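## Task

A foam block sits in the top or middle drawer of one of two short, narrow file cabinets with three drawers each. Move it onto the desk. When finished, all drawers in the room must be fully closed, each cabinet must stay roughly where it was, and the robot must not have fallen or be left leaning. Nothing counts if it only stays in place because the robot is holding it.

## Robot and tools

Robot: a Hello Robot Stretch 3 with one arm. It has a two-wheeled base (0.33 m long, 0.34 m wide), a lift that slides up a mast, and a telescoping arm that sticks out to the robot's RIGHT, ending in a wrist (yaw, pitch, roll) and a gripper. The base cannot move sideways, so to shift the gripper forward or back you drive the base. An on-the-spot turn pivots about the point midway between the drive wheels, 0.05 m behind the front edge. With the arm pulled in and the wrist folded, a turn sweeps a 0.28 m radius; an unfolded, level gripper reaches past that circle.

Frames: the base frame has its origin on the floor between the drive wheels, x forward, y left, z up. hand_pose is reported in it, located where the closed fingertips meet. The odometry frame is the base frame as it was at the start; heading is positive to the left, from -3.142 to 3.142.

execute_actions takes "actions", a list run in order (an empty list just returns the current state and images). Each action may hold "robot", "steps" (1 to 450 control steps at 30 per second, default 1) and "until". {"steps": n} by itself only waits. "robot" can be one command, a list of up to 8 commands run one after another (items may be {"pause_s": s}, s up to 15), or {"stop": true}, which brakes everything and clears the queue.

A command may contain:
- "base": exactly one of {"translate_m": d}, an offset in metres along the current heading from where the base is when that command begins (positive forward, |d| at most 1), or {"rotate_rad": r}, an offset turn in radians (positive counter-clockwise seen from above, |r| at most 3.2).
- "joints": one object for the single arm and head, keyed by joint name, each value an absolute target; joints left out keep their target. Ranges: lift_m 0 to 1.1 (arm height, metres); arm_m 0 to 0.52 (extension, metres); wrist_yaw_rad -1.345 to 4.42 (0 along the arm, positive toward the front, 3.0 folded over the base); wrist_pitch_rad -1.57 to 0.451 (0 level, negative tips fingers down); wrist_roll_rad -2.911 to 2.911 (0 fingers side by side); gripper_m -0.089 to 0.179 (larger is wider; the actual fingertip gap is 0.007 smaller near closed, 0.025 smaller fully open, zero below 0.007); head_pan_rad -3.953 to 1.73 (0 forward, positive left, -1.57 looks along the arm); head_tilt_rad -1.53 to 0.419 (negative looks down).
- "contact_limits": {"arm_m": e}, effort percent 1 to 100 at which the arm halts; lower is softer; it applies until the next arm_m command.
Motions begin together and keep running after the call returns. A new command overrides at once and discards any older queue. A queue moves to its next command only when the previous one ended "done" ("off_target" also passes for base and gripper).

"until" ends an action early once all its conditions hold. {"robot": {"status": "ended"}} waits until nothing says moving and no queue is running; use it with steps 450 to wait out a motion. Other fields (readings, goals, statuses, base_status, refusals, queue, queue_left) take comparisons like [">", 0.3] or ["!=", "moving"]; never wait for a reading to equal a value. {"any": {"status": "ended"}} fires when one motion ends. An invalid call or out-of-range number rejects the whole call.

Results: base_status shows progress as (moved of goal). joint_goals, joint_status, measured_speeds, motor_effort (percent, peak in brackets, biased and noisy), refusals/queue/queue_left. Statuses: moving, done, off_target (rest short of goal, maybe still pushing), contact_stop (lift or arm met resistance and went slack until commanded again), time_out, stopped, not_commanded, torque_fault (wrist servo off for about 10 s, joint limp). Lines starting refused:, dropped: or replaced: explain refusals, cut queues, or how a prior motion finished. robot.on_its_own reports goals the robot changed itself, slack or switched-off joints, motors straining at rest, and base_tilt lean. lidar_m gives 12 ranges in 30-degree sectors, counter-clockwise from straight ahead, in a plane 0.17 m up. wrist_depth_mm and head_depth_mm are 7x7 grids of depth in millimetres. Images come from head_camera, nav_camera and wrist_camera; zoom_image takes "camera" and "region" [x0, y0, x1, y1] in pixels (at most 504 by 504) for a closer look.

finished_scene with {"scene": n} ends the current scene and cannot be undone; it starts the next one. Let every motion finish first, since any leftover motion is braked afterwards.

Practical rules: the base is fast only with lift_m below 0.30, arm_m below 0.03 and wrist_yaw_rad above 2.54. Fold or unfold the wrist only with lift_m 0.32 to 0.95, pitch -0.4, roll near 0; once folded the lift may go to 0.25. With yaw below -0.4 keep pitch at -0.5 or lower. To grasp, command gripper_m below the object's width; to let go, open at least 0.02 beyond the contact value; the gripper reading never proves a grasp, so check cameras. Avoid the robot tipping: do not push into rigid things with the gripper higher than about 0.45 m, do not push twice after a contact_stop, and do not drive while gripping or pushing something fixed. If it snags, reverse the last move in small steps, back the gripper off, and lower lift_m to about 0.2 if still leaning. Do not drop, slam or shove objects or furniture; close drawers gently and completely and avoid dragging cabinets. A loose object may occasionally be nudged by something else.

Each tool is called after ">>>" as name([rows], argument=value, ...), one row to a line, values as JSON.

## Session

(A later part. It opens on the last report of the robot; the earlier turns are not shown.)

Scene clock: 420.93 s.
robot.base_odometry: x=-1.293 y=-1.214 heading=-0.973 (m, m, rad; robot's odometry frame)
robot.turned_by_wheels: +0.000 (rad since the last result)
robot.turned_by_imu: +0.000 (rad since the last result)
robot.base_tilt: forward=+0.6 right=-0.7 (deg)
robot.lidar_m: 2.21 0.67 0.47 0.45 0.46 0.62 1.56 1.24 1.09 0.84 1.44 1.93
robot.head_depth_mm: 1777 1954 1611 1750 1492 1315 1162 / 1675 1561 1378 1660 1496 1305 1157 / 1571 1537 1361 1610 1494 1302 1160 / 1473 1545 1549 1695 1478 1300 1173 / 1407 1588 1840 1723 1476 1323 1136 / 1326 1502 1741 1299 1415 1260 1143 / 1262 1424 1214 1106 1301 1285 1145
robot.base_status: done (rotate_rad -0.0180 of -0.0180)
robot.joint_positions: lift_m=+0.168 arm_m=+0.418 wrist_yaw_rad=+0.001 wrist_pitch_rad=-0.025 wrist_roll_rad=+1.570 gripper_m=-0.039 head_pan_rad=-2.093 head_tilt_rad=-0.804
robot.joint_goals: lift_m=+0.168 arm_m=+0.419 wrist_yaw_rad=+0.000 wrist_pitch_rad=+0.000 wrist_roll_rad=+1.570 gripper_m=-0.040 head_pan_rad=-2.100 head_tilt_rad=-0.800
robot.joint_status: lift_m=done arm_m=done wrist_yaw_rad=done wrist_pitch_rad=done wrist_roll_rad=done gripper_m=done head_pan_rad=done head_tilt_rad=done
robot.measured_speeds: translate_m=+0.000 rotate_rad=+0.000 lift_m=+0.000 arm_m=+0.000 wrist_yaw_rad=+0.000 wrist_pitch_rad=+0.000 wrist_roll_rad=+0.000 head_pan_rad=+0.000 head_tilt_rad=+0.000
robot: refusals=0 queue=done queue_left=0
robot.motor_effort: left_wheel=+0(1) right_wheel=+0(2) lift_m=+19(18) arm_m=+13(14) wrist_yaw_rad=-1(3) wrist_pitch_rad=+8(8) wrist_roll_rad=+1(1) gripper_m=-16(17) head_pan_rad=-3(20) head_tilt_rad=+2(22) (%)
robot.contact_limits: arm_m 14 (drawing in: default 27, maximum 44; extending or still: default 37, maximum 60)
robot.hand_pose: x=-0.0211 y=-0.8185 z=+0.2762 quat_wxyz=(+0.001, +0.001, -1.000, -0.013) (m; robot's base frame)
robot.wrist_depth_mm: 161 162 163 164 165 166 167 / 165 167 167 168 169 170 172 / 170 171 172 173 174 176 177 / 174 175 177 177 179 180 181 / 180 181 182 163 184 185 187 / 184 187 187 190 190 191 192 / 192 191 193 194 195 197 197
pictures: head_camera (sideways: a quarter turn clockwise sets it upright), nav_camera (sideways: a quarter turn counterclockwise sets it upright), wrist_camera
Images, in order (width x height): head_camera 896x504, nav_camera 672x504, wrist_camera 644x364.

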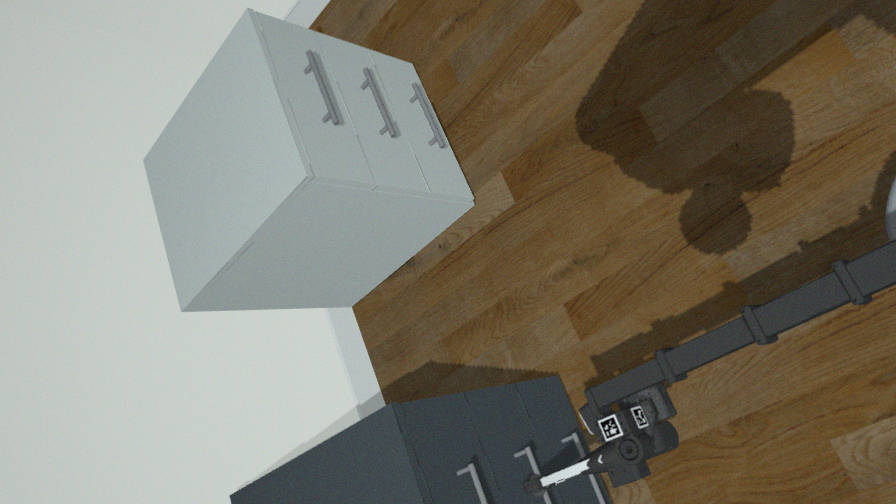

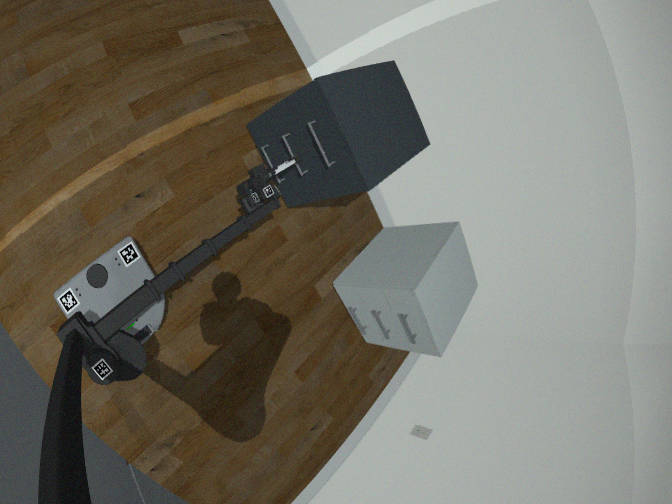

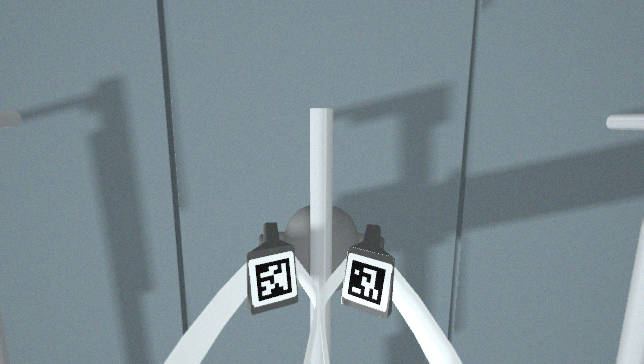

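>>> execute_actions([
  {"robot": [{"joints": {"gripper_m": 0.065, "arm_m": 0.416}}, {"joints": {"arm_m": 0.28, "head_pan_rad": -1.57, "head_tilt_rad": -0.8}}], "steps": 300, "until": {"robot": {"arm_m": ["<", 0.35]}}},
  {"robot": [{"base": {"rotate_rad": 0.069}}, {"base": {"translate_m": -0.86}, "joints": {"lift_m": 0.324}}, {"base": {"rotate_rad": -0.035}}], "steps": 450, "until": {"robot": {"status": "ended"}}},
])

Scene clock: 507.13 s.
robot.base_odometry: x=-1.825 y=-0.539 heading=-0.939 (m, m, rad; robot's odometry frame)
robot.turned_by_wheels: +0.034 (rad since the last result)
robot.turned_by_imu: +0.035 (rad since the last result)
robot.base_tilt: forward=+0.6 right=-0.4 (deg)
robot.lidar_m: 1.86 0.68 0.50 0.48 0.50 0.68 0.70 0.72 0.85 0.81 1.02 1.14
robot.head_depth_mm: 1236 1404 1633 1760 1499 1320 1161 / 1232 1420 1572 1627 1484 1302 1168 / 1232 1404 1236 1148 1399 1282 1147 / 1229 1390 1233 1154 1407 1266 1157 / 1233 1391 1229 1156 1414 1295 1150 / 1235 1414 1665 1699 1465 1293 1142 / 1237 1419 1680 1702 1463 1290 1140
robot.base_status: done (rotate_rad -0.0350 of -0.0350)
robot.joint_positions: lift_m=+0.324 arm_m=+0.280 wrist_yaw_rad=+0.001 wrist_pitch_rad=-0.022 wrist_roll_rad=+1.570 gripper_m=+0.065 head_pan_rad=-1.577 head_tilt_rad=-0.803
robot.joint_goals: lift_m=+0.324 arm_m=+0.280 wrist_yaw_rad=+0.000 wrist_pitch_rad=+0.000 wrist_roll_rad=+1.570 gripper_m=+0.065 head_pan_rad=-1.570 head_tilt_rad=-0.800
robot.joint_status: lift_m=done arm_m=done wrist_yaw_rad=done wrist_pitch_rad=done wrist_roll_rad=done gripper_m=done head_pan_rad=done head_tilt_rad=done
robot.measured_speeds: translate_m=+0.000 rotate_rad=+0.000 lift_m=+0.000 arm_m=+0.000 wrist_yaw_rad=+0.000 wrist_pitch_rad=+0.000 wrist_roll_rad=+0.000 head_pan_rad=+0.000 head_tilt_rad=+0.000
robot: refusals=0 queue=done queue_left=0
robot.motor_effort: left_wheel=+1(8) right_wheel=-1(7) lift_m=+24(26) arm_m=-4(12) wrist_yaw_rad=+0(1) wrist_pitch_rad=+7(8) wrist_roll_rad=+1(0) gripper_m=+0(83) head_pan_rad=+2(22) head_tilt_rad=+1(3) (%)
robot.hand_pose: x=-0.0211 y=-0.6809 z=+0.4326 quat_wxyz=(+0.001, +0.001, -1.000, -0.011) (m; robot's base frame)
robot.wrist_depth_mm: 768 785 272 271 273 274 274 / 792 784 277 278 277 283 281 / 815 818 286 286 286 288 291 / 833 836 294 292 295 297 298 / 862 871 305 301 300 303 307 / 874 884 310 311 - 312 314 / 900 918 323 321 323 326 326
pictures: head_camera (sideways: a quarter turn clockwise sets it upright), nav_camera (sideways: a quarter turn counterclockwise sets it upright), wrist_camera
Images, in order (width x height): head_camera 896x504, nav_camera 672x504, wrist_camera 644x364.

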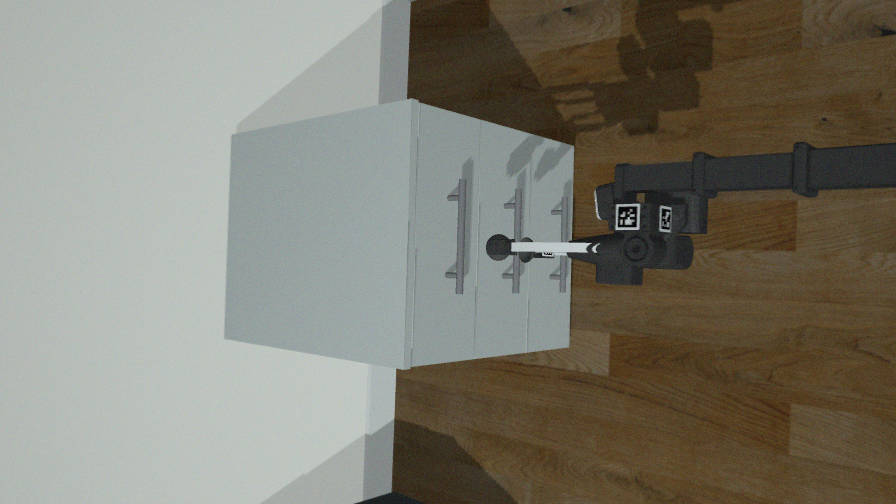

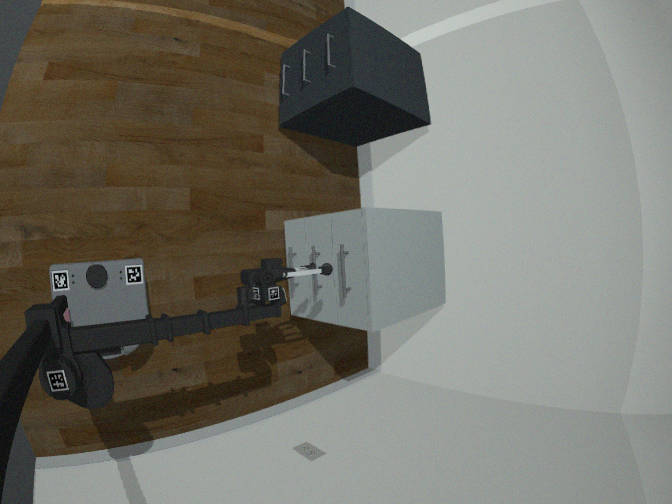

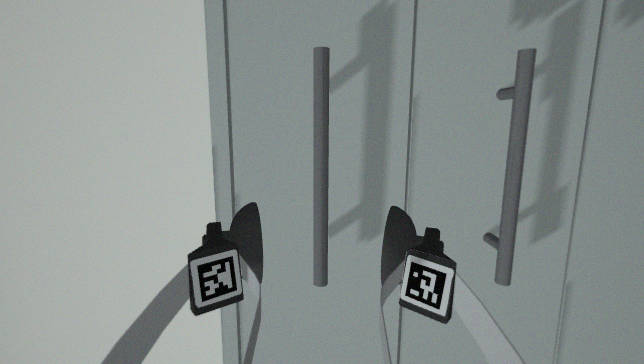

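>>> zoom_image(camera="head_camera", region=[400, 160, 600, 320])

Region (400, 160, 600, 320) of head_camera's 896x504 image, scaled by 2.520, with more detail than that image has; it fills the top 403 rows of this view, and the rest is white.

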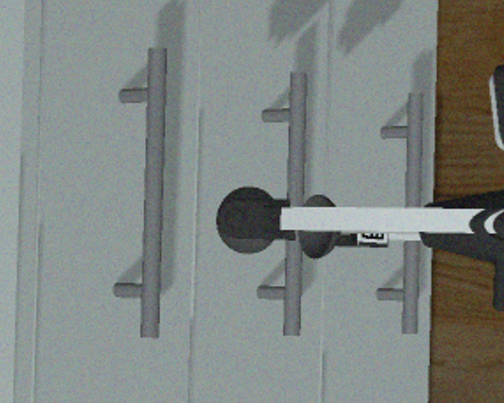

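>>> execute_actions([
  {"robot": [{"joints": {"arm_m": 0.392, "gripper_m": 0.055}, "base": {"translate_m": -0.017}, "contact_limits": {"arm_m": 14}}, {"joints": {"gripper_m": -0.04}}, {"joints": {"arm_m": 0.10, "head_tilt_rad": -1.0}, "contact_limits": {"arm_m": 16}}], "steps": 400, "until": {"robot": {"status": "ended"}}},
])

Scene clock: 534.80 s.
robot.base_odometry: x=-1.835 y=-0.525 heading=-0.939 (m, m, rad; robot's odometry frame)
robot.turned_by_wheels: +0.000 (rad since the last result)
robot.turned_by_imu: +0.000 (rad since the last result)
robot.base_tilt: forward=+0.4 right=-0.5 (deg)
robot.lidar_m: 1.87 0.68 0.50 0.48 0.50 0.68 0.68 0.71 0.85 0.81 1.03 1.15
robot.head_depth_mm: 1333 1581 1697 1514 1355 1231 1129 / 1304 1477 1622 1436 1357 1222 1154 / 1288 1154 1176 1085 1373 - - / 1295 1152 1172 968 1372 1205 - / 1287 1137 1147 1019 1343 1219 1111 / 1349 1552 1656 1432 1340 1211 1111 / 1350 1620 1672 1493 1329 1216 1113
robot.base_status: done (translate_m -0.0170 of -0.0170)
robot.joint_positions: lift_m=+0.324 arm_m=+0.100 wrist_yaw_rad=-0.011 wrist_pitch_rad=-0.025 wrist_roll_rad=+1.570 gripper_m=-0.039 head_pan_rad=-1.577 head_tilt_rad=-0.988
robot.joint_goals: lift_m=+0.324 arm_m=+0.100 wrist_yaw_rad=+0.000 wrist_pitch_rad=+0.000 wrist_roll_rad=+1.570 gripper_m=-0.040 head_pan_rad=-1.570 head_tilt_rad=-1.000
robot.joint_status: lift_m=done arm_m=done wrist_yaw_rad=done wrist_pitch_rad=done wrist_roll_rad=done gripper_m=done head_pan_rad=done head_tilt_rad=done
robot.measured_speeds: translate_m=+0.000 rotate_rad=+0.000 lift_m=+0.000 arm_m=+0.000 wrist_yaw_rad=+0.000 wrist_pitch_rad=+0.000 wrist_roll_rad=+0.000 head_pan_rad=+0.000 head_tilt_rad=+0.000
robot: refusals=0 queue=done queue_left=0
robot.motor_effort: left_wheel=+1(5) right_wheel=+3(7) lift_m=+24(24) arm_m=-5(9) wrist_yaw_rad=+8(7) wrist_pitch_rad=+8(8) wrist_roll_rad=+1(1) gripper_m=-18(95) head_pan_rad=+2(2) head_tilt_rad=-7(25) (%)
robot.contact_limits: arm_m 16 (drawing in: default 27, maximum 44; extending or still: default 37, maximum 60)
robot.hand_pose: x=-0.0240 y=-0.5009 z=+0.4317 quat_wxyz=(+0.001, -0.005, -1.000, -0.013) (m; robot's base frame)
robot.wrist_depth_mm: 935 933 167 167 169 444 449 / 958 959 170 172 172 452 459 / - - 175 176 178 462 467 / - - 180 179 182 475 478 / - - 184 151 187 495 490 / - - 187 175 192 510 506 / - - 195 194 198 728 498
pictures: head_camera (sideways: a quarter turn clockwise sets it upright), nav_camera (sideways: a quarter turn counterclockwise sets it upright), wrist_camera
Images, in order (width x height): head_camera 896x504, nav_camera 672x504, wrist_camera 644x364.

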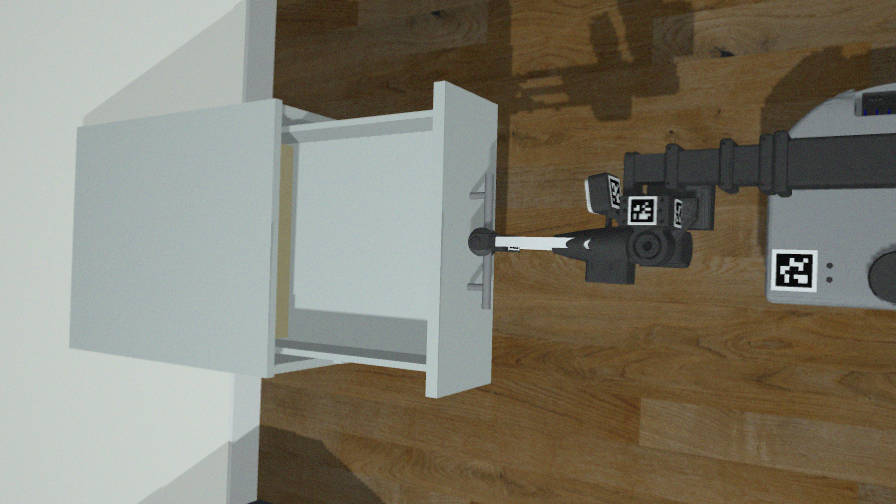

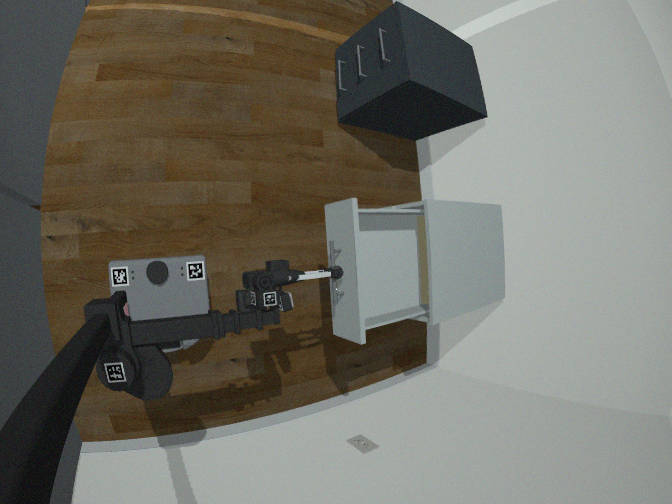

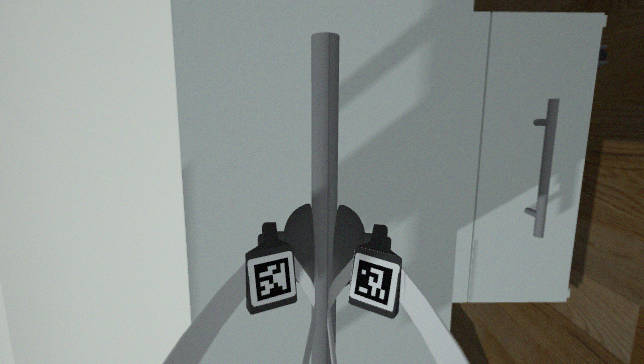

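>>> execute_actions([
  {"robot": [{"joints": {"arm_m": 0.382}, "contact_limits": {"arm_m": 18}}, {"joints": {"arm_m": 0.397}, "contact_limits": {"arm_m": 14}}], "steps": 300, "until": {"robot": {"status": "ended"}}},
  {"robot": [{"joints": {"gripper_m": 0.065, "arm_m": 0.394}}, {"joints": {"arm_m": 0.335}}, {"joints": {"lift_m": 0.168}, "base": {"rotate_rad": 0.011}}], "steps": 400, "until": {"robot": {"status": "ended"}}},
])

Scene clock: 552.43 s.
robot.base_odometry: x=-1.835 y=-0.525 heading=-0.928 (m, m, rad; robot's odometry frame)
robot.turned_by_wheels: +0.011 (rad since the last result)
robot.turned_by_imu: +0.011 (rad since the last result)
robot.base_tilt: forward=+0.4 right=-0.7 (deg)
robot.lidar_m: 1.78 0.68 0.50 0.48 0.50 0.69 0.68 0.71 0.84 0.81 1.02 1.16
robot.head_depth_mm: 1332 1581 1708 1513 1363 1227 1129 / 1303 1226 1604 1509 1365 1221 1149 / 1281 1144 1140 1436 1345 1229 - / 1284 1136 1151 1384 1335 1223 - / 1291 1140 1145 1441 1339 1222 1113 / 1365 1618 1662 1490 1328 1213 1112 / 1363 1626 1666 1478 1338 1216 1111
robot.base_status: done (rotate_rad +0.0110 of +0.0110)
robot.joint_positions: lift_m=+0.168 arm_m=+0.335 wrist_yaw_rad=+0.000 wrist_pitch_rad=-0.022 wrist_roll_rad=+1.570 gripper_m=+0.065 head_pan_rad=-1.577 head_tilt_rad=-0.988
robot.joint_goals: lift_m=+0.168 arm_m=+0.335 wrist_yaw_rad=+0.000 wrist_pitch_rad=+0.000 wrist_roll_rad=+1.570 gripper_m=+0.065 head_pan_rad=-1.570 head_tilt_rad=-1.000
robot.joint_status: lift_m=done arm_m=done wrist_yaw_rad=done wrist_pitch_rad=done wrist_roll_rad=done gripper_m=done head_pan_rad=done head_tilt_rad=done
robot.measured_speeds: translate_m=+0.000 rotate_rad=+0.000 lift_m=+0.000 arm_m=+0.000 wrist_yaw_rad=+0.000 wrist_pitch_rad=+0.000 wrist_roll_rad=+0.000 head_pan_rad=+0.000 head_tilt_rad=+0.000
robot: refusals=0 queue=done queue_left=0
robot.motor_effort: left_wheel=+1(4) right_wheel=+0(5) lift_m=+19(24) arm_m=-4(13) wrist_yaw_rad=+0(8) wrist_pitch_rad=+7(9) wrist_roll_rad=+0(0) gripper_m=+0(85) head_pan_rad=+2(2) head_tilt_rad=-7(6) (%)
robot.hand_pose: x=-0.0213 y=-0.7359 z=+0.2769 quat_wxyz=(+0.001, +0.000, -1.000, -0.011) (m; robot's base frame)
robot.wrist_depth_mm: 216 216 218 218 220 221 221 / 218 223 224 225 226 227 228 / 226 228 230 230 232 234 233 / 232 235 236 237 241 240 240 / 239 240 243 245 245 247 250 / 246 249 252 253 - 254 259 / 256 257 259 260 261 265 267
pictures: head_camera (sideways: a quarter turn clockwise sets it upright), nav_camera (sideways: a quarter turn counterclockwise sets it upright), wrist_camera
Images, in order (width x height): head_camera 896x504, nav_camera 672x504, wrist_camera 644x364.

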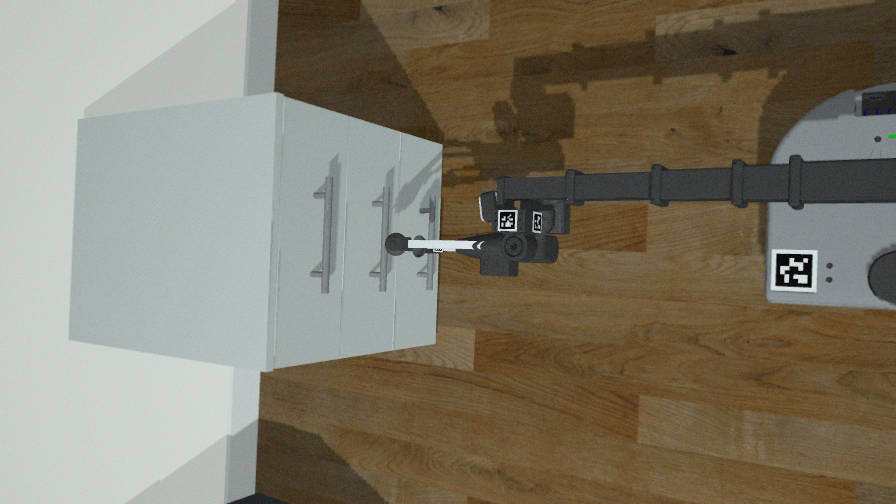

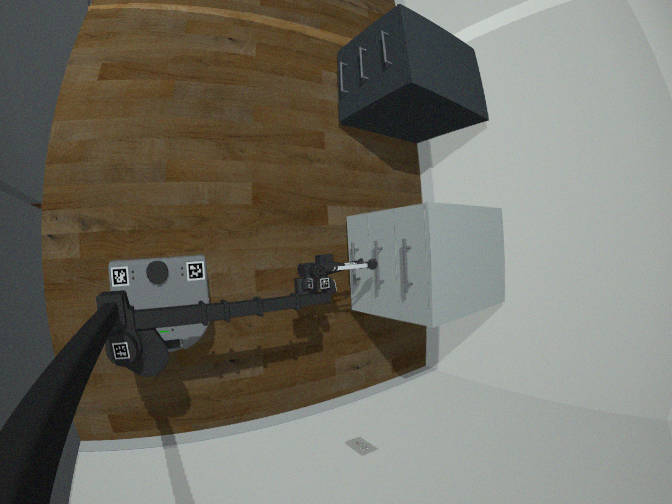

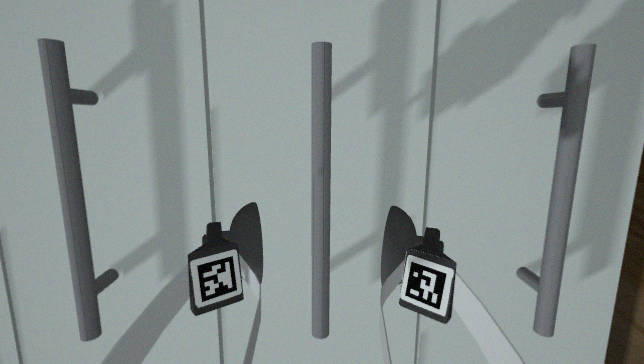

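>>> execute_actions([
  {"robot": [{"joints": {"arm_m": 0.393, "gripper_m": 0.055}, "contact_limits": {"arm_m": 14}}, {"joints": {"gripper_m": -0.04}}, {"joints": {"arm_m": 0.075, "head_tilt_rad": -1.05}, "contact_limits": {"arm_m": 15}}], "steps": 400, "until": {"robot": {"status": "ended"}}},
])

Scene clock: 562.60 s.
robot.base_odometry: x=-1.835 y=-0.525 heading=-0.928 (m, m, rad; robot's odometry frame)
robot.turned_by_wheels: +0.000 (rad since the last result)
robot.turned_by_imu: +0.000 (rad since the last result)
robot.base_tilt: forward=+0.3 right=-0.7 (deg)
robot.lidar_m: 1.79 0.67 0.50 0.48 0.50 0.69 0.68 0.71 0.85 0.81 1.02 1.16
robot.head_depth_mm: 1361 1650 1635 1469 1335 1223 1120 / 1283 1107 1564 1445 1329 1210 - / 1237 1085 1287 1184 1323 1234 - / 1232 1078 1274 1180 1336 1216 - / 1253 1072 1214 1206 1325 1207 1113 / 1401 1675 1591 1450 1316 1202 1115 / 1413 1693 1599 1439 1312 1196 1113
robot.base_status: done (rotate_rad +0.0110 of +0.0110)
robot.joint_positions: lift_m=+0.168 arm_m=+0.075 wrist_yaw_rad=-0.001 wrist_pitch_rad=-0.024 wrist_roll_rad=+1.570 gripper_m=-0.039 head_pan_rad=-1.577 head_tilt_rad=-1.037
robot.joint_goals: lift_m=+0.168 arm_m=+0.075 wrist_yaw_rad=+0.000 wrist_pitch_rad=+0.000 wrist_roll_rad=+1.570 gripper_m=-0.040 head_pan_rad=-1.570 head_tilt_rad=-1.050
robot.joint_status: lift_m=done arm_m=done wrist_yaw_rad=done wrist_pitch_rad=done wrist_roll_rad=done gripper_m=done head_pan_rad=done head_tilt_rad=done
robot.measured_speeds: translate_m=+0.000 rotate_rad=+0.000 lift_m=+0.000 arm_m=+0.000 wrist_yaw_rad=+0.000 wrist_pitch_rad=+0.000 wrist_roll_rad=+0.000 head_pan_rad=+0.000 head_tilt_rad=+0.000
robot: refusals=0 queue=done queue_left=0
robot.motor_effort: left_wheel=+1(1) right_wheel=+0(1) lift_m=+18(18) arm_m=-4(6) wrist_yaw_rad=+0(1) wrist_pitch_rad=+8(8) wrist_roll_rad=+1(1) gripper_m=-18(96) head_pan_rad=+2(2) head_tilt_rad=-7(15) (%)
robot.contact_limits: arm_m 15 (drawing in: default 27, maximum 44; extending or still: default 37, maximum 60)
robot.hand_pose: x=-0.0215 y=-0.4759 z=+0.2763 quat_wxyz=(+0.001, +0.000, -1.000, -0.013) (m; robot's base frame)
robot.wrist_depth_mm: 973 460 163 163 166 447 321 / 968 970 169 168 170 442 321 / - - 173 172 174 448 322 / - - 177 178 180 474 322 / - - 183 149 185 473 322 / - - 187 190 192 475 319 / - - 195 193 197 477 321
pictures: head_camera (sideways: a quarter turn clockwise sets it upright), nav_camera (sideways: a quarter turn counterclockwise sets it upright), wrist_camera
Images, in order (width x height): head_camera 896x504, nav_camera 672x504, wrist_camera 644x364.

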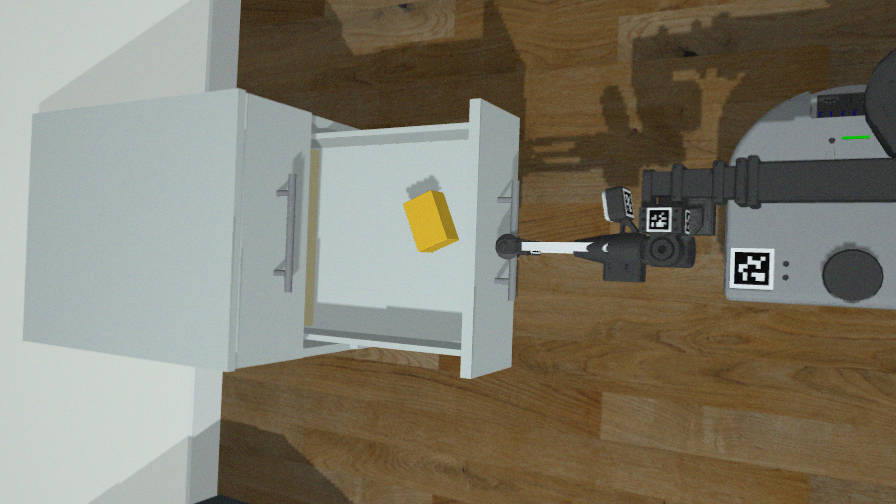

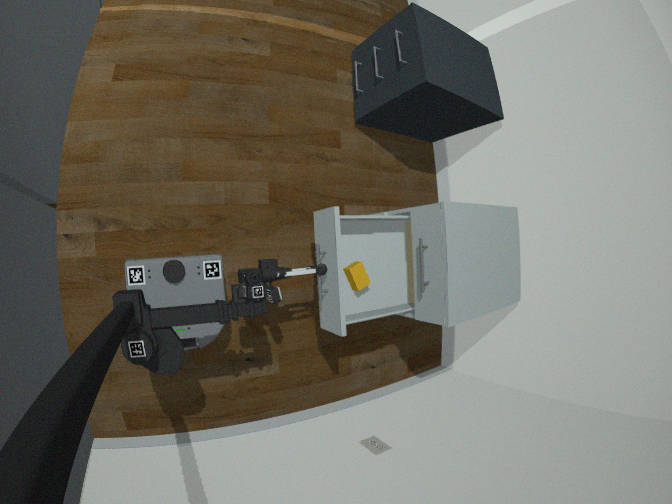

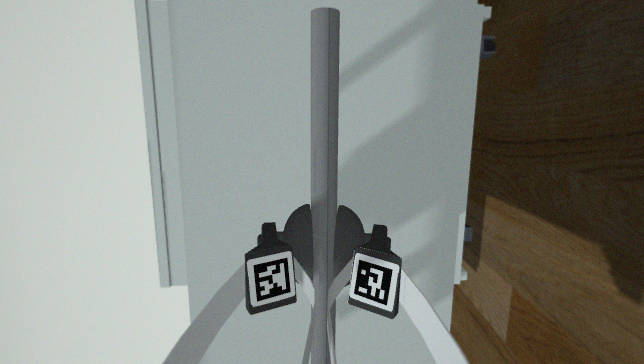

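Found the yellow foam block. Let me zoom in.

>>> zoom_image(camera="head_camera", region=[370, 150, 540, 290])

Region (370, 150, 540, 290) of head_camera's 896x504 image, scaled by 2.965, with more detail than that image has; it fills the top 415 rows of this view, and the rest is white.

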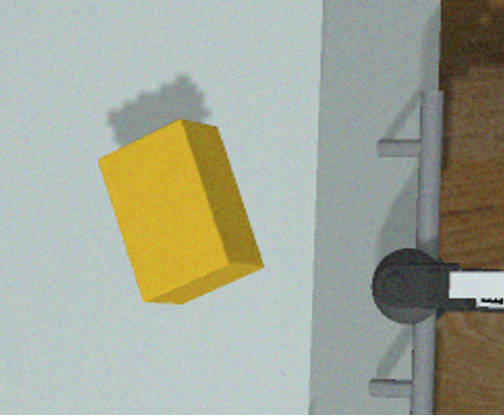

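>>> execute_actions([
  {"robot": [{"joints": {"gripper_m": 0.065}}, {"joints": {"arm_m": 0.015}}, {"joints": {"lift_m": 0.545}, "base": {"translate_m": -0.04}}], "steps": 300, "until": {"robot": {"lift_m": [">", 0.33]}}},
  {"robot": {"joints": {"wrist_pitch_rad": -1.5, "wrist_roll_rad": 1.17, "gripper_m": 0.12}}, "steps": 200, "until": {"robot": {"lift_m": [">", 0.47]}}},
  {"robot": {"joints": {"arm_m": 0.485}}, "steps": 300, "until": {"robot": {"status": "ended"}}},
])

Scene clock: 658.07 s.
robot.base_odometry: x=-1.859 y=-0.493 heading=-0.928 (m, m, rad; robot's odometry frame)
robot.turned_by_wheels: +0.000 (rad since the last result)
robot.turned_by_imu: +0.000 (rad since the last result)
robot.base_tilt: forward=+0.6 right=-0.6 (deg)
robot.lidar_m: 1.79 0.67 0.50 0.48 0.50 0.66 0.64 0.66 0.92 0.81 0.84 1.16
robot.head_depth_mm: 1367 1655 1612 1458 1332 1221 1124 / 1347 1566 1619 1474 1327 - - / 1237 1118 1301 1215 1319 1224 - / 1222 1091 1278 1175 1319 1225 - / 1224 1072 1272 1199 1315 1206 1118 / 1364 1556 1569 1428 1310 1203 1106 / 1388 1680 1583 1447 1305 1202 1106
robot.base_status: done (translate_m -0.0400 of -0.0400)
robot.joint_positions: lift_m=+0.545 arm_m=+0.485 wrist_yaw_rad=-0.001 wrist_pitch_rad=-1.496 wrist_roll_rad=+1.173 gripper_m=+0.120 head_pan_rad=-1.577 head_tilt_rad=-1.037
robot.joint_goals: lift_m=+0.545 arm_m=+0.485 wrist_yaw_rad=+0.000 wrist_pitch_rad=-1.500 wrist_roll_rad=+1.170 gripper_m=+0.120 head_pan_rad=-1.570 head_tilt_rad=-1.050
robot.joint_status: lift_m=done arm_m=done wrist_yaw_rad=done wrist_pitch_rad=done wrist_roll_rad=done gripper_m=done head_pan_rad=done head_tilt_rad=done
robot.measured_speeds: translate_m=+0.000 rotate_rad=+0.000 lift_m=+0.000 arm_m=+0.000 wrist_yaw_rad=+0.000 wrist_pitch_rad=+0.000 wrist_roll_rad=+0.000 head_pan_rad=+0.000 head_tilt_rad=+0.000
robot: refusals=0 queue=done queue_left=0
robot.motor_effort: left_wheel=+0(4) right_wheel=+0(5) lift_m=+24(26) arm_m=+4(6) wrist_yaw_rad=+1(1) wrist_pitch_rad=-1(8) wrist_roll_rad=-1(2) gripper_m=+0(85) head_pan_rad=+2(2) head_tilt_rad=-7(7) (%)
robot.hand_pose: x=-0.0216 y=-0.6246 z=+0.4262 quat_wxyz=(+0.145, +0.134, -0.719, -0.667) (m; robot's base frame)
robot.wrist_depth_mm: 202 351 347 339 289 519 509 / 216 364 356 347 339 265 229 / 231 370 361 354 346 264 533 / 370 378 374 322 356 245 548 / 391 390 381 373 366 569 570 / 340 - 388 385 335 579 - / 668 339 373 393 285 609 590
pictures: head_camera (sideways: a quarter turn clockwise sets it upright), nav_camera (sideways: a quarter turn counterclockwise sets it upright), wrist_camera
Images, in order (width x height): head_camera 896x504, nav_camera 672x504, wrist_camera 644x364.

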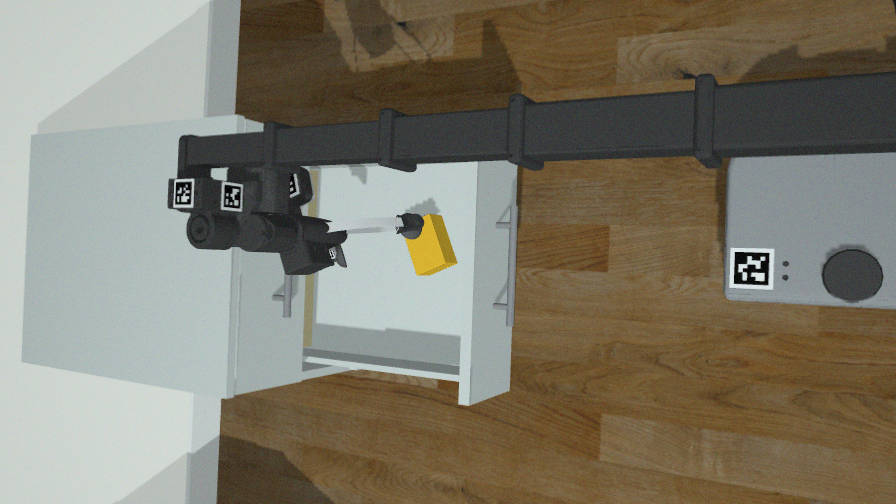

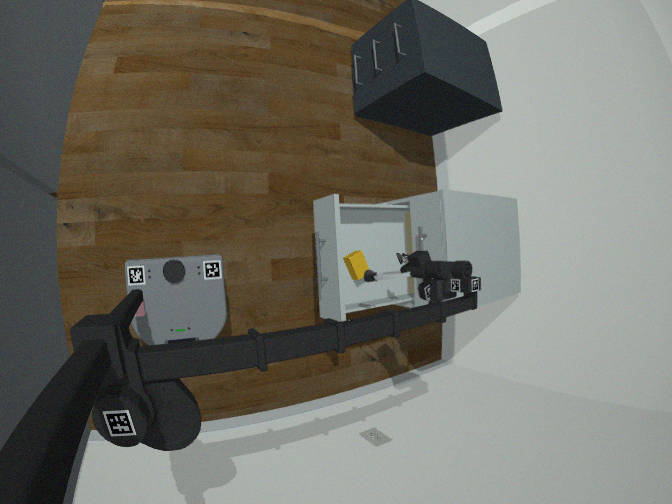

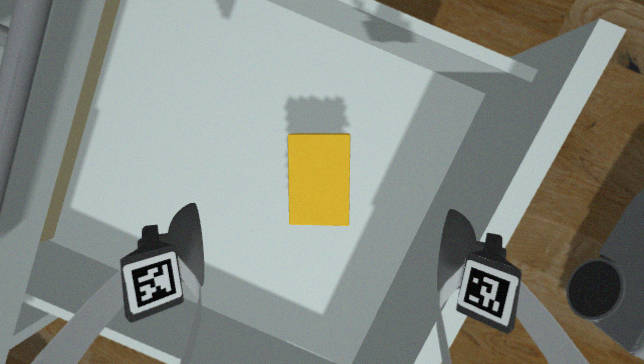

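>>> execute_actions([
  {"robot": {"joints": {"arm_m": 0.50, "lift_m": 0.375}}, "steps": 300, "until": {"robot": {"status": "ended"}}},
])

Scene clock: 689.40 s.
robot.base_odometry: x=-1.859 y=-0.493 heading=-0.928 (m, m, rad; robot's odometry frame)
robot.turned_by_wheels: +0.000 (rad since the last result)
robot.turned_by_imu: +0.000 (rad since the last result)
robot.base_tilt: forward=+0.3 right=-0.7 (deg)
robot.lidar_m: 1.79 0.68 0.50 0.48 0.50 0.66 0.64 0.67 0.92 0.81 0.84 1.15
robot.head_depth_mm: 1368 1637 1629 1461 1340 1219 1128 / 1359 1567 1608 1465 1330 1225 - / 1243 1081 1131 1217 1322 1223 - / 1237 1074 1179 1132 1321 1225 - / 1230 1068 1275 1201 1315 1210 1112 / 1367 1564 1573 1420 1306 1203 1110 / 1410 1674 1595 1439 1309 1201 1107
robot.base_status: done (translate_m -0.0400 of -0.0400)
robot.joint_positions: lift_m=+0.375 arm_m=+0.500 wrist_yaw_rad=-0.001 wrist_pitch_rad=-1.496 wrist_roll_rad=+1.173 gripper_m=+0.120 head_pan_rad=-1.577 head_tilt_rad=-1.037
robot.joint_goals: lift_m=+0.375 arm_m=+0.500 wrist_yaw_rad=+0.000 wrist_pitch_rad=-1.500 wrist_roll_rad=+1.170 gripper_m=+0.120 head_pan_rad=-1.570 head_tilt_rad=-1.050
robot.joint_status: lift_m=done arm_m=done wrist_yaw_rad=done wrist_pitch_rad=done wrist_roll_rad=done gripper_m=done head_pan_rad=done head_tilt_rad=done
robot.measured_speeds: translate_m=+0.000 rotate_rad=+0.000 lift_m=+0.000 arm_m=+0.000 wrist_yaw_rad=+0.000 wrist_pitch_rad=+0.000 wrist_roll_rad=+0.000 head_pan_rad=+0.000 head_tilt_rad=+0.000
robot: refusals=0 queue=done queue_left=0
robot.motor_effort: left_wheel=+0(0) right_wheel=-1(0) lift_m=+19(23) arm_m=+4(3) wrist_yaw_rad=+0(1) wrist_pitch_rad=-1(1) wrist_roll_rad=-1(1) gripper_m=+0(1) head_pan_rad=+2(2) head_tilt_rad=-7(8) (%)
robot.hand_pose: x=-0.0216 y=-0.6396 z=+0.2565 quat_wxyz=(+0.145, +0.134, -0.718, -0.667) (m; robot's base frame)
robot.wrist_depth_mm: 191 188 184 181 178 175 153 / 196 194 189 186 182 178 175 / 201 198 194 189 186 183 179 / 207 203 198 149 191 187 175 / 213 209 203 153 195 192 161 / 217 - 210 157 200 186 151 / 224 221 214 210 207 196 137
pictures: head_camera (sideways: a quarter turn clockwise sets it upright), nav_camera (sideways: a quarter turn counterclockwise sets it upright), wrist_camera
Images, in order (width x height): head_camera 896x504, nav_camera 672x504, wrist_camera 644x364.

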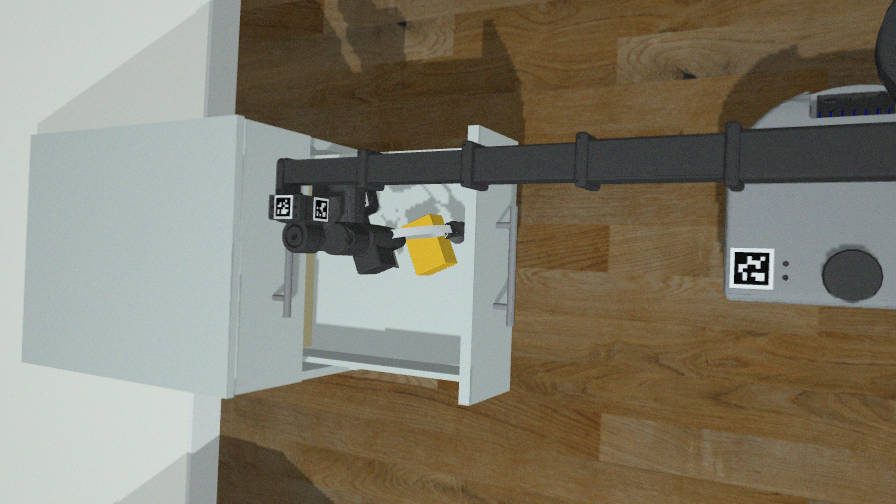

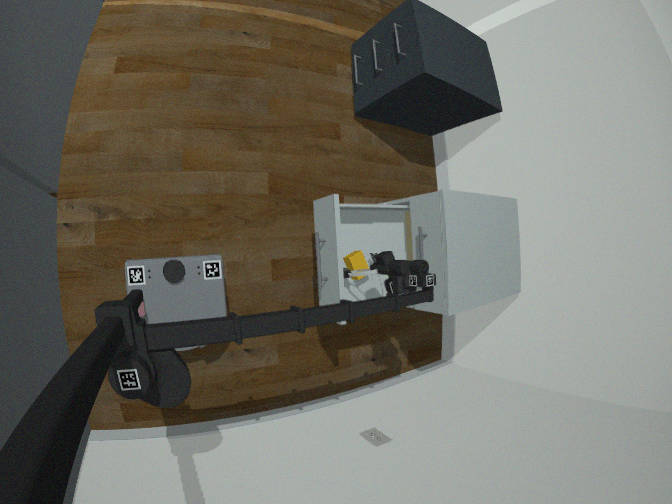

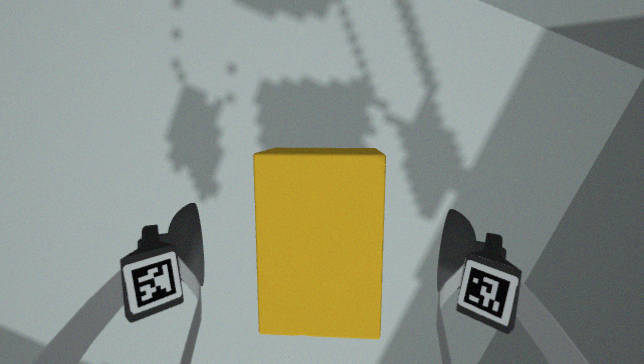

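>>> execute_actions([
  {"robot": [{"joints": {"lift_m": 0.365, "gripper_m": 0.09}}, {"joints": {"gripper_m": 0.035}}, {"joints": {"lift_m": 0.40}}], "steps": 300, "until": {"robot": {"status": "ended"}}},
])

Scene clock: 700.67 s.
robot.base_odometry: x=-1.859 y=-0.493 heading=-0.928 (m, m, rad; robot's odometry frame)
robot.turned_by_wheels: +0.000 (rad since the last result)
robot.turned_by_imu: +0.000 (rad since the last result)
robot.base_tilt: forward=+0.5 right=-0.6 (deg)
robot.lidar_m: 1.79 0.67 0.50 0.48 0.50 0.66 0.64 0.67 0.92 0.81 0.84 1.16
robot.head_depth_mm: 1361 1642 1612 1464 1335 1224 1135 / 1338 1557 1598 1458 1332 1221 - / 1231 1077 - 1210 1310 1228 - / 1239 1074 1172 1128 1310 1220 - / 1228 1070 1276 1198 1315 1204 1108 / 1362 1555 1572 1420 1317 1211 1109 / 1403 1673 1605 1440 1302 1202 1098
robot.base_status: done (translate_m -0.0400 of -0.0400)
robot.joint_positions: lift_m=+0.400 arm_m=+0.500 wrist_yaw_rad=-0.001 wrist_pitch_rad=-1.496 wrist_roll_rad=+1.173 gripper_m=+0.036 head_pan_rad=-1.577 head_tilt_rad=-1.037
robot.joint_goals: lift_m=+0.400 arm_m=+0.500 wrist_yaw_rad=+0.000 wrist_pitch_rad=-1.500 wrist_roll_rad=+1.170 gripper_m=+0.035 head_pan_rad=-1.570 head_tilt_rad=-1.050
robot.joint_status: lift_m=done arm_m=done wrist_yaw_rad=done wrist_pitch_rad=done wrist_roll_rad=done gripper_m=done head_pan_rad=done head_tilt_rad=done
robot.measured_speeds: translate_m=+0.000 rotate_rad=+0.000 lift_m=+0.000 arm_m=+0.000 wrist_yaw_rad=+0.000 wrist_pitch_rad=+0.000 wrist_roll_rad=+0.000 head_pan_rad=+0.000 head_tilt_rad=+0.000
robot: refusals=0 queue=done queue_left=0
robot.motor_effort: left_wheel=+0(1) right_wheel=+0(1) lift_m=+24(25) arm_m=+4(4) wrist_yaw_rad=+1(1) wrist_pitch_rad=-1(1) wrist_roll_rad=-1(1) gripper_m=-11(84) head_pan_rad=+2(2) head_tilt_rad=-7(7) (%)
robot.hand_pose: x=-0.0216 y=-0.6396 z=+0.2812 quat_wxyz=(+0.145, +0.134, -0.718, -0.667) (m; robot's base frame)
robot.wrist_depth_mm: 215 212 209 205 200 188 154 / 221 217 214 209 206 202 194 / 229 223 217 213 210 207 190 / 233 229 224 137 214 211 174 / 239 235 144 141 179 215 162 / 246 241 147 145 143 206 150 / 254 250 242 148 231 180 140
pictures: head_camera (sideways: a quarter turn clockwise sets it upright), nav_camera (sideways: a quarter turn counterclockwise sets it upright), wrist_camera
Images, in order (width x height): head_camera 896x504, nav_camera 672x504, wrist_camera 644x364.

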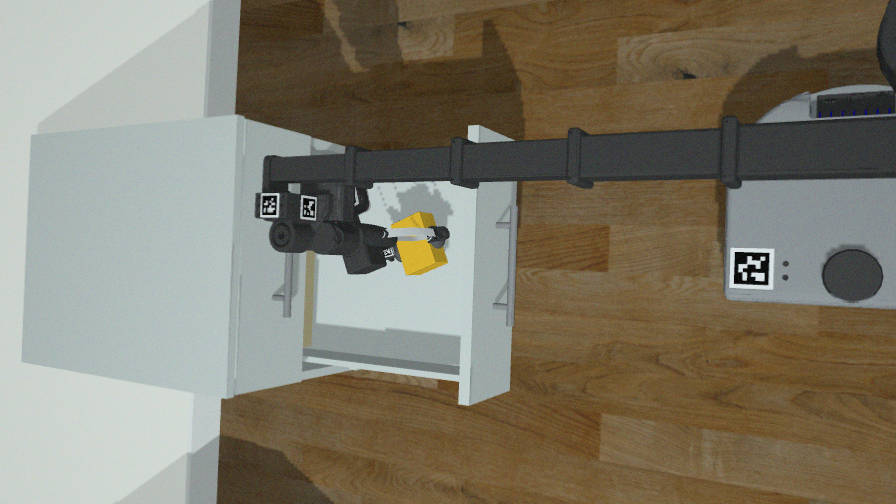

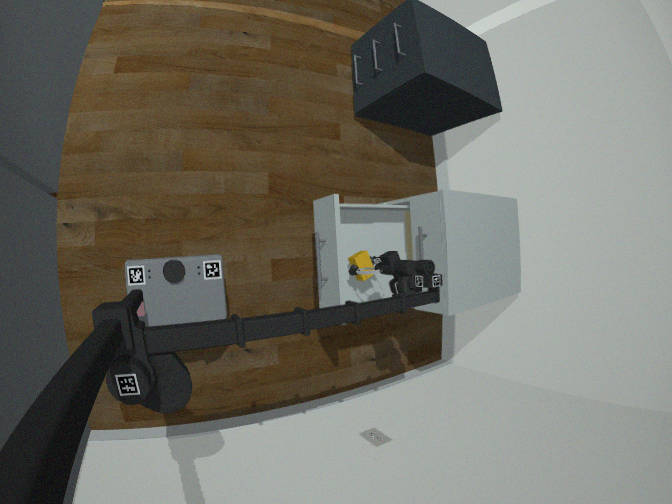

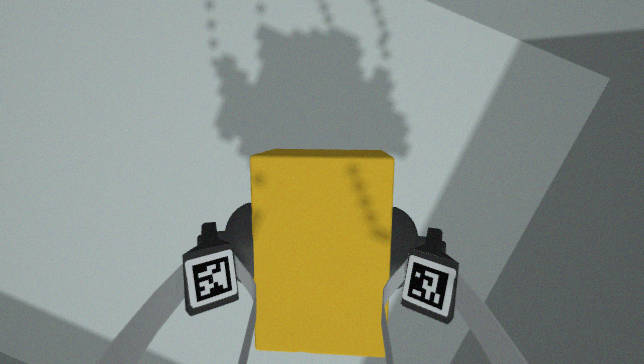

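>>> execute_actions([
  {"robot": {"joints": {"lift_m": 0.545, "gripper_m": 0.02}}, "steps": 200, "until": {"robot": {"lift_m": [">", 0.525]}}},
  {"robot": {"joints": {"arm_m": 0.008, "wrist_roll_rad": 0.0}, "base": {"translate_m": 0.03}}, "steps": 300, "until": {"robot": {"arm_m": ["<", 0.2]}}},
  {"robot": {"joints": {"lift_m": 0.168}}, "steps": 300, "until": {"robot": {"arm_m": ["<", 0.02]}}},
  {"robot": {"joints": {"wrist_pitch_rad": 0.0}}, "steps": 300, "until": {"robot": {"status": "ended"}}},
])

Scene clock: 748.70 s.
robot.base_odometry: x=-1.841 y=-0.517 heading=-0.928 (m, m, rad; robot's odometry frame)
robot.turned_by_wheels: +0.000 (rad since the last result)
robot.turned_by_imu: +0.000 (rad since the last result)
robot.base_tilt: forward=+0.5 right=-0.7 (deg)
robot.lidar_m: 1.79 0.68 0.50 0.48 0.50 0.69 0.67 0.70 0.85 0.81 1.03 1.15
robot.head_depth_mm: 1362 1636 1630 1471 1330 1218 1126 / 1306 1126 1588 1440 1326 1220 - / 1234 1079 1287 1206 1325 1250 - / 1229 1073 1281 1208 1307 - - / 1230 1078 1260 1137 1322 1210 1115 / 1398 1651 1595 1459 1316 1202 1108 / 1396 1674 1608 1441 1313 1205 1111
robot.base_status: done (translate_m +0.0300 of +0.0300)
robot.joint_positions: lift_m=+0.168 arm_m=+0.008 wrist_yaw_rad=-0.001 wrist_pitch_rad=-0.025 wrist_roll_rad=+0.002 gripper_m=+0.021 head_pan_rad=-1.577 head_tilt_rad=-1.037
robot.joint_goals: lift_m=+0.168 arm_m=+0.008 wrist_yaw_rad=+0.000 wrist_pitch_rad=+0.000 wrist_roll_rad=+0.000 gripper_m=+0.020 head_pan_rad=-1.570 head_tilt_rad=-1.050
robot.joint_status: lift_m=done arm_m=done wrist_yaw_rad=done wrist_pitch_rad=done wrist_roll_rad=done gripper_m=done head_pan_rad=done head_tilt_rad=done
robot.measured_speeds: translate_m=+0.000 rotate_rad=+0.000 lift_m=+0.000 arm_m=+0.000 wrist_yaw_rad=+0.000 wrist_pitch_rad=+0.000 wrist_roll_rad=+0.000 head_pan_rad=+0.000 head_tilt_rad=+0.000
robot: refusals=0 queue=done queue_left=0
robot.motor_effort: left_wheel=+1(5) right_wheel=-1(6) lift_m=+19(25) arm_m=-4(7) wrist_yaw_rad=+1(1) wrist_pitch_rad=+8(9) wrist_roll_rad=+0(3) gripper_m=-15(72) head_pan_rad=+2(2) head_tilt_rad=-7(7) (%)
robot.hand_pose: x=-0.0216 y=-0.4088 z=+0.2763 quat_wxyz=(+0.707, +0.009, -0.707, -0.009) (m; robot's base frame)
robot.wrist_depth_mm: - - 509 511 514 - 795 / 757 - 529 525 529 - 765 / 243 241 240 236 239 237 237 / 250 247 243 136 242 244 247 / 485 259 143 140 215 253 670 / 605 266 146 144 142 264 604 / 496 487 470 147 476 492 497
pictures: head_camera (sideways: a quarter turn clockwise sets it upright), nav_camera (sideways: a quarter turn counterclockwise sets it upright), wrist_camera
Images, in order (width x height): head_camera 896x504, nav_camera 672x504, wrist_camera 644x364.

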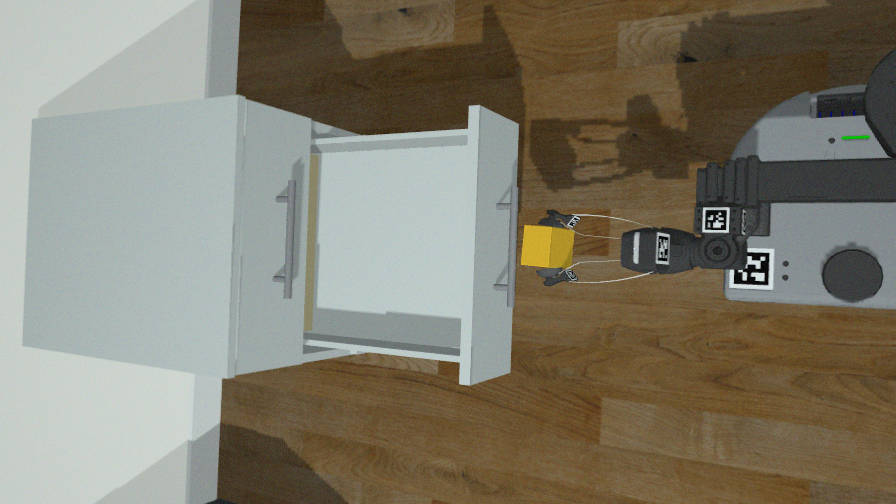

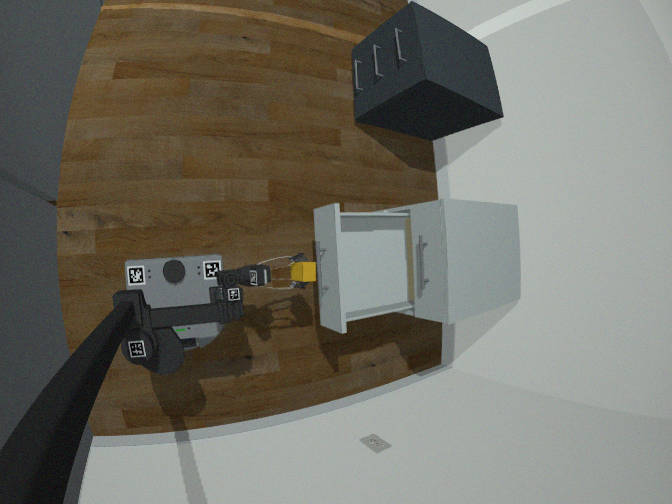

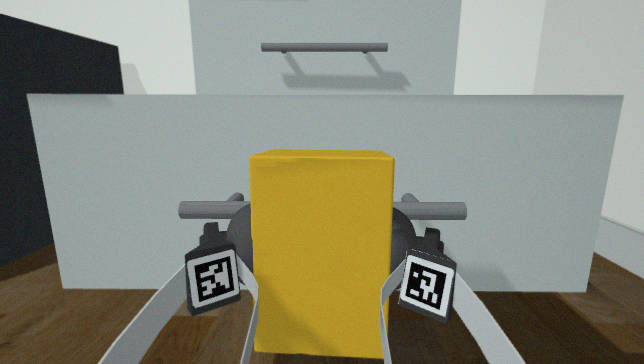

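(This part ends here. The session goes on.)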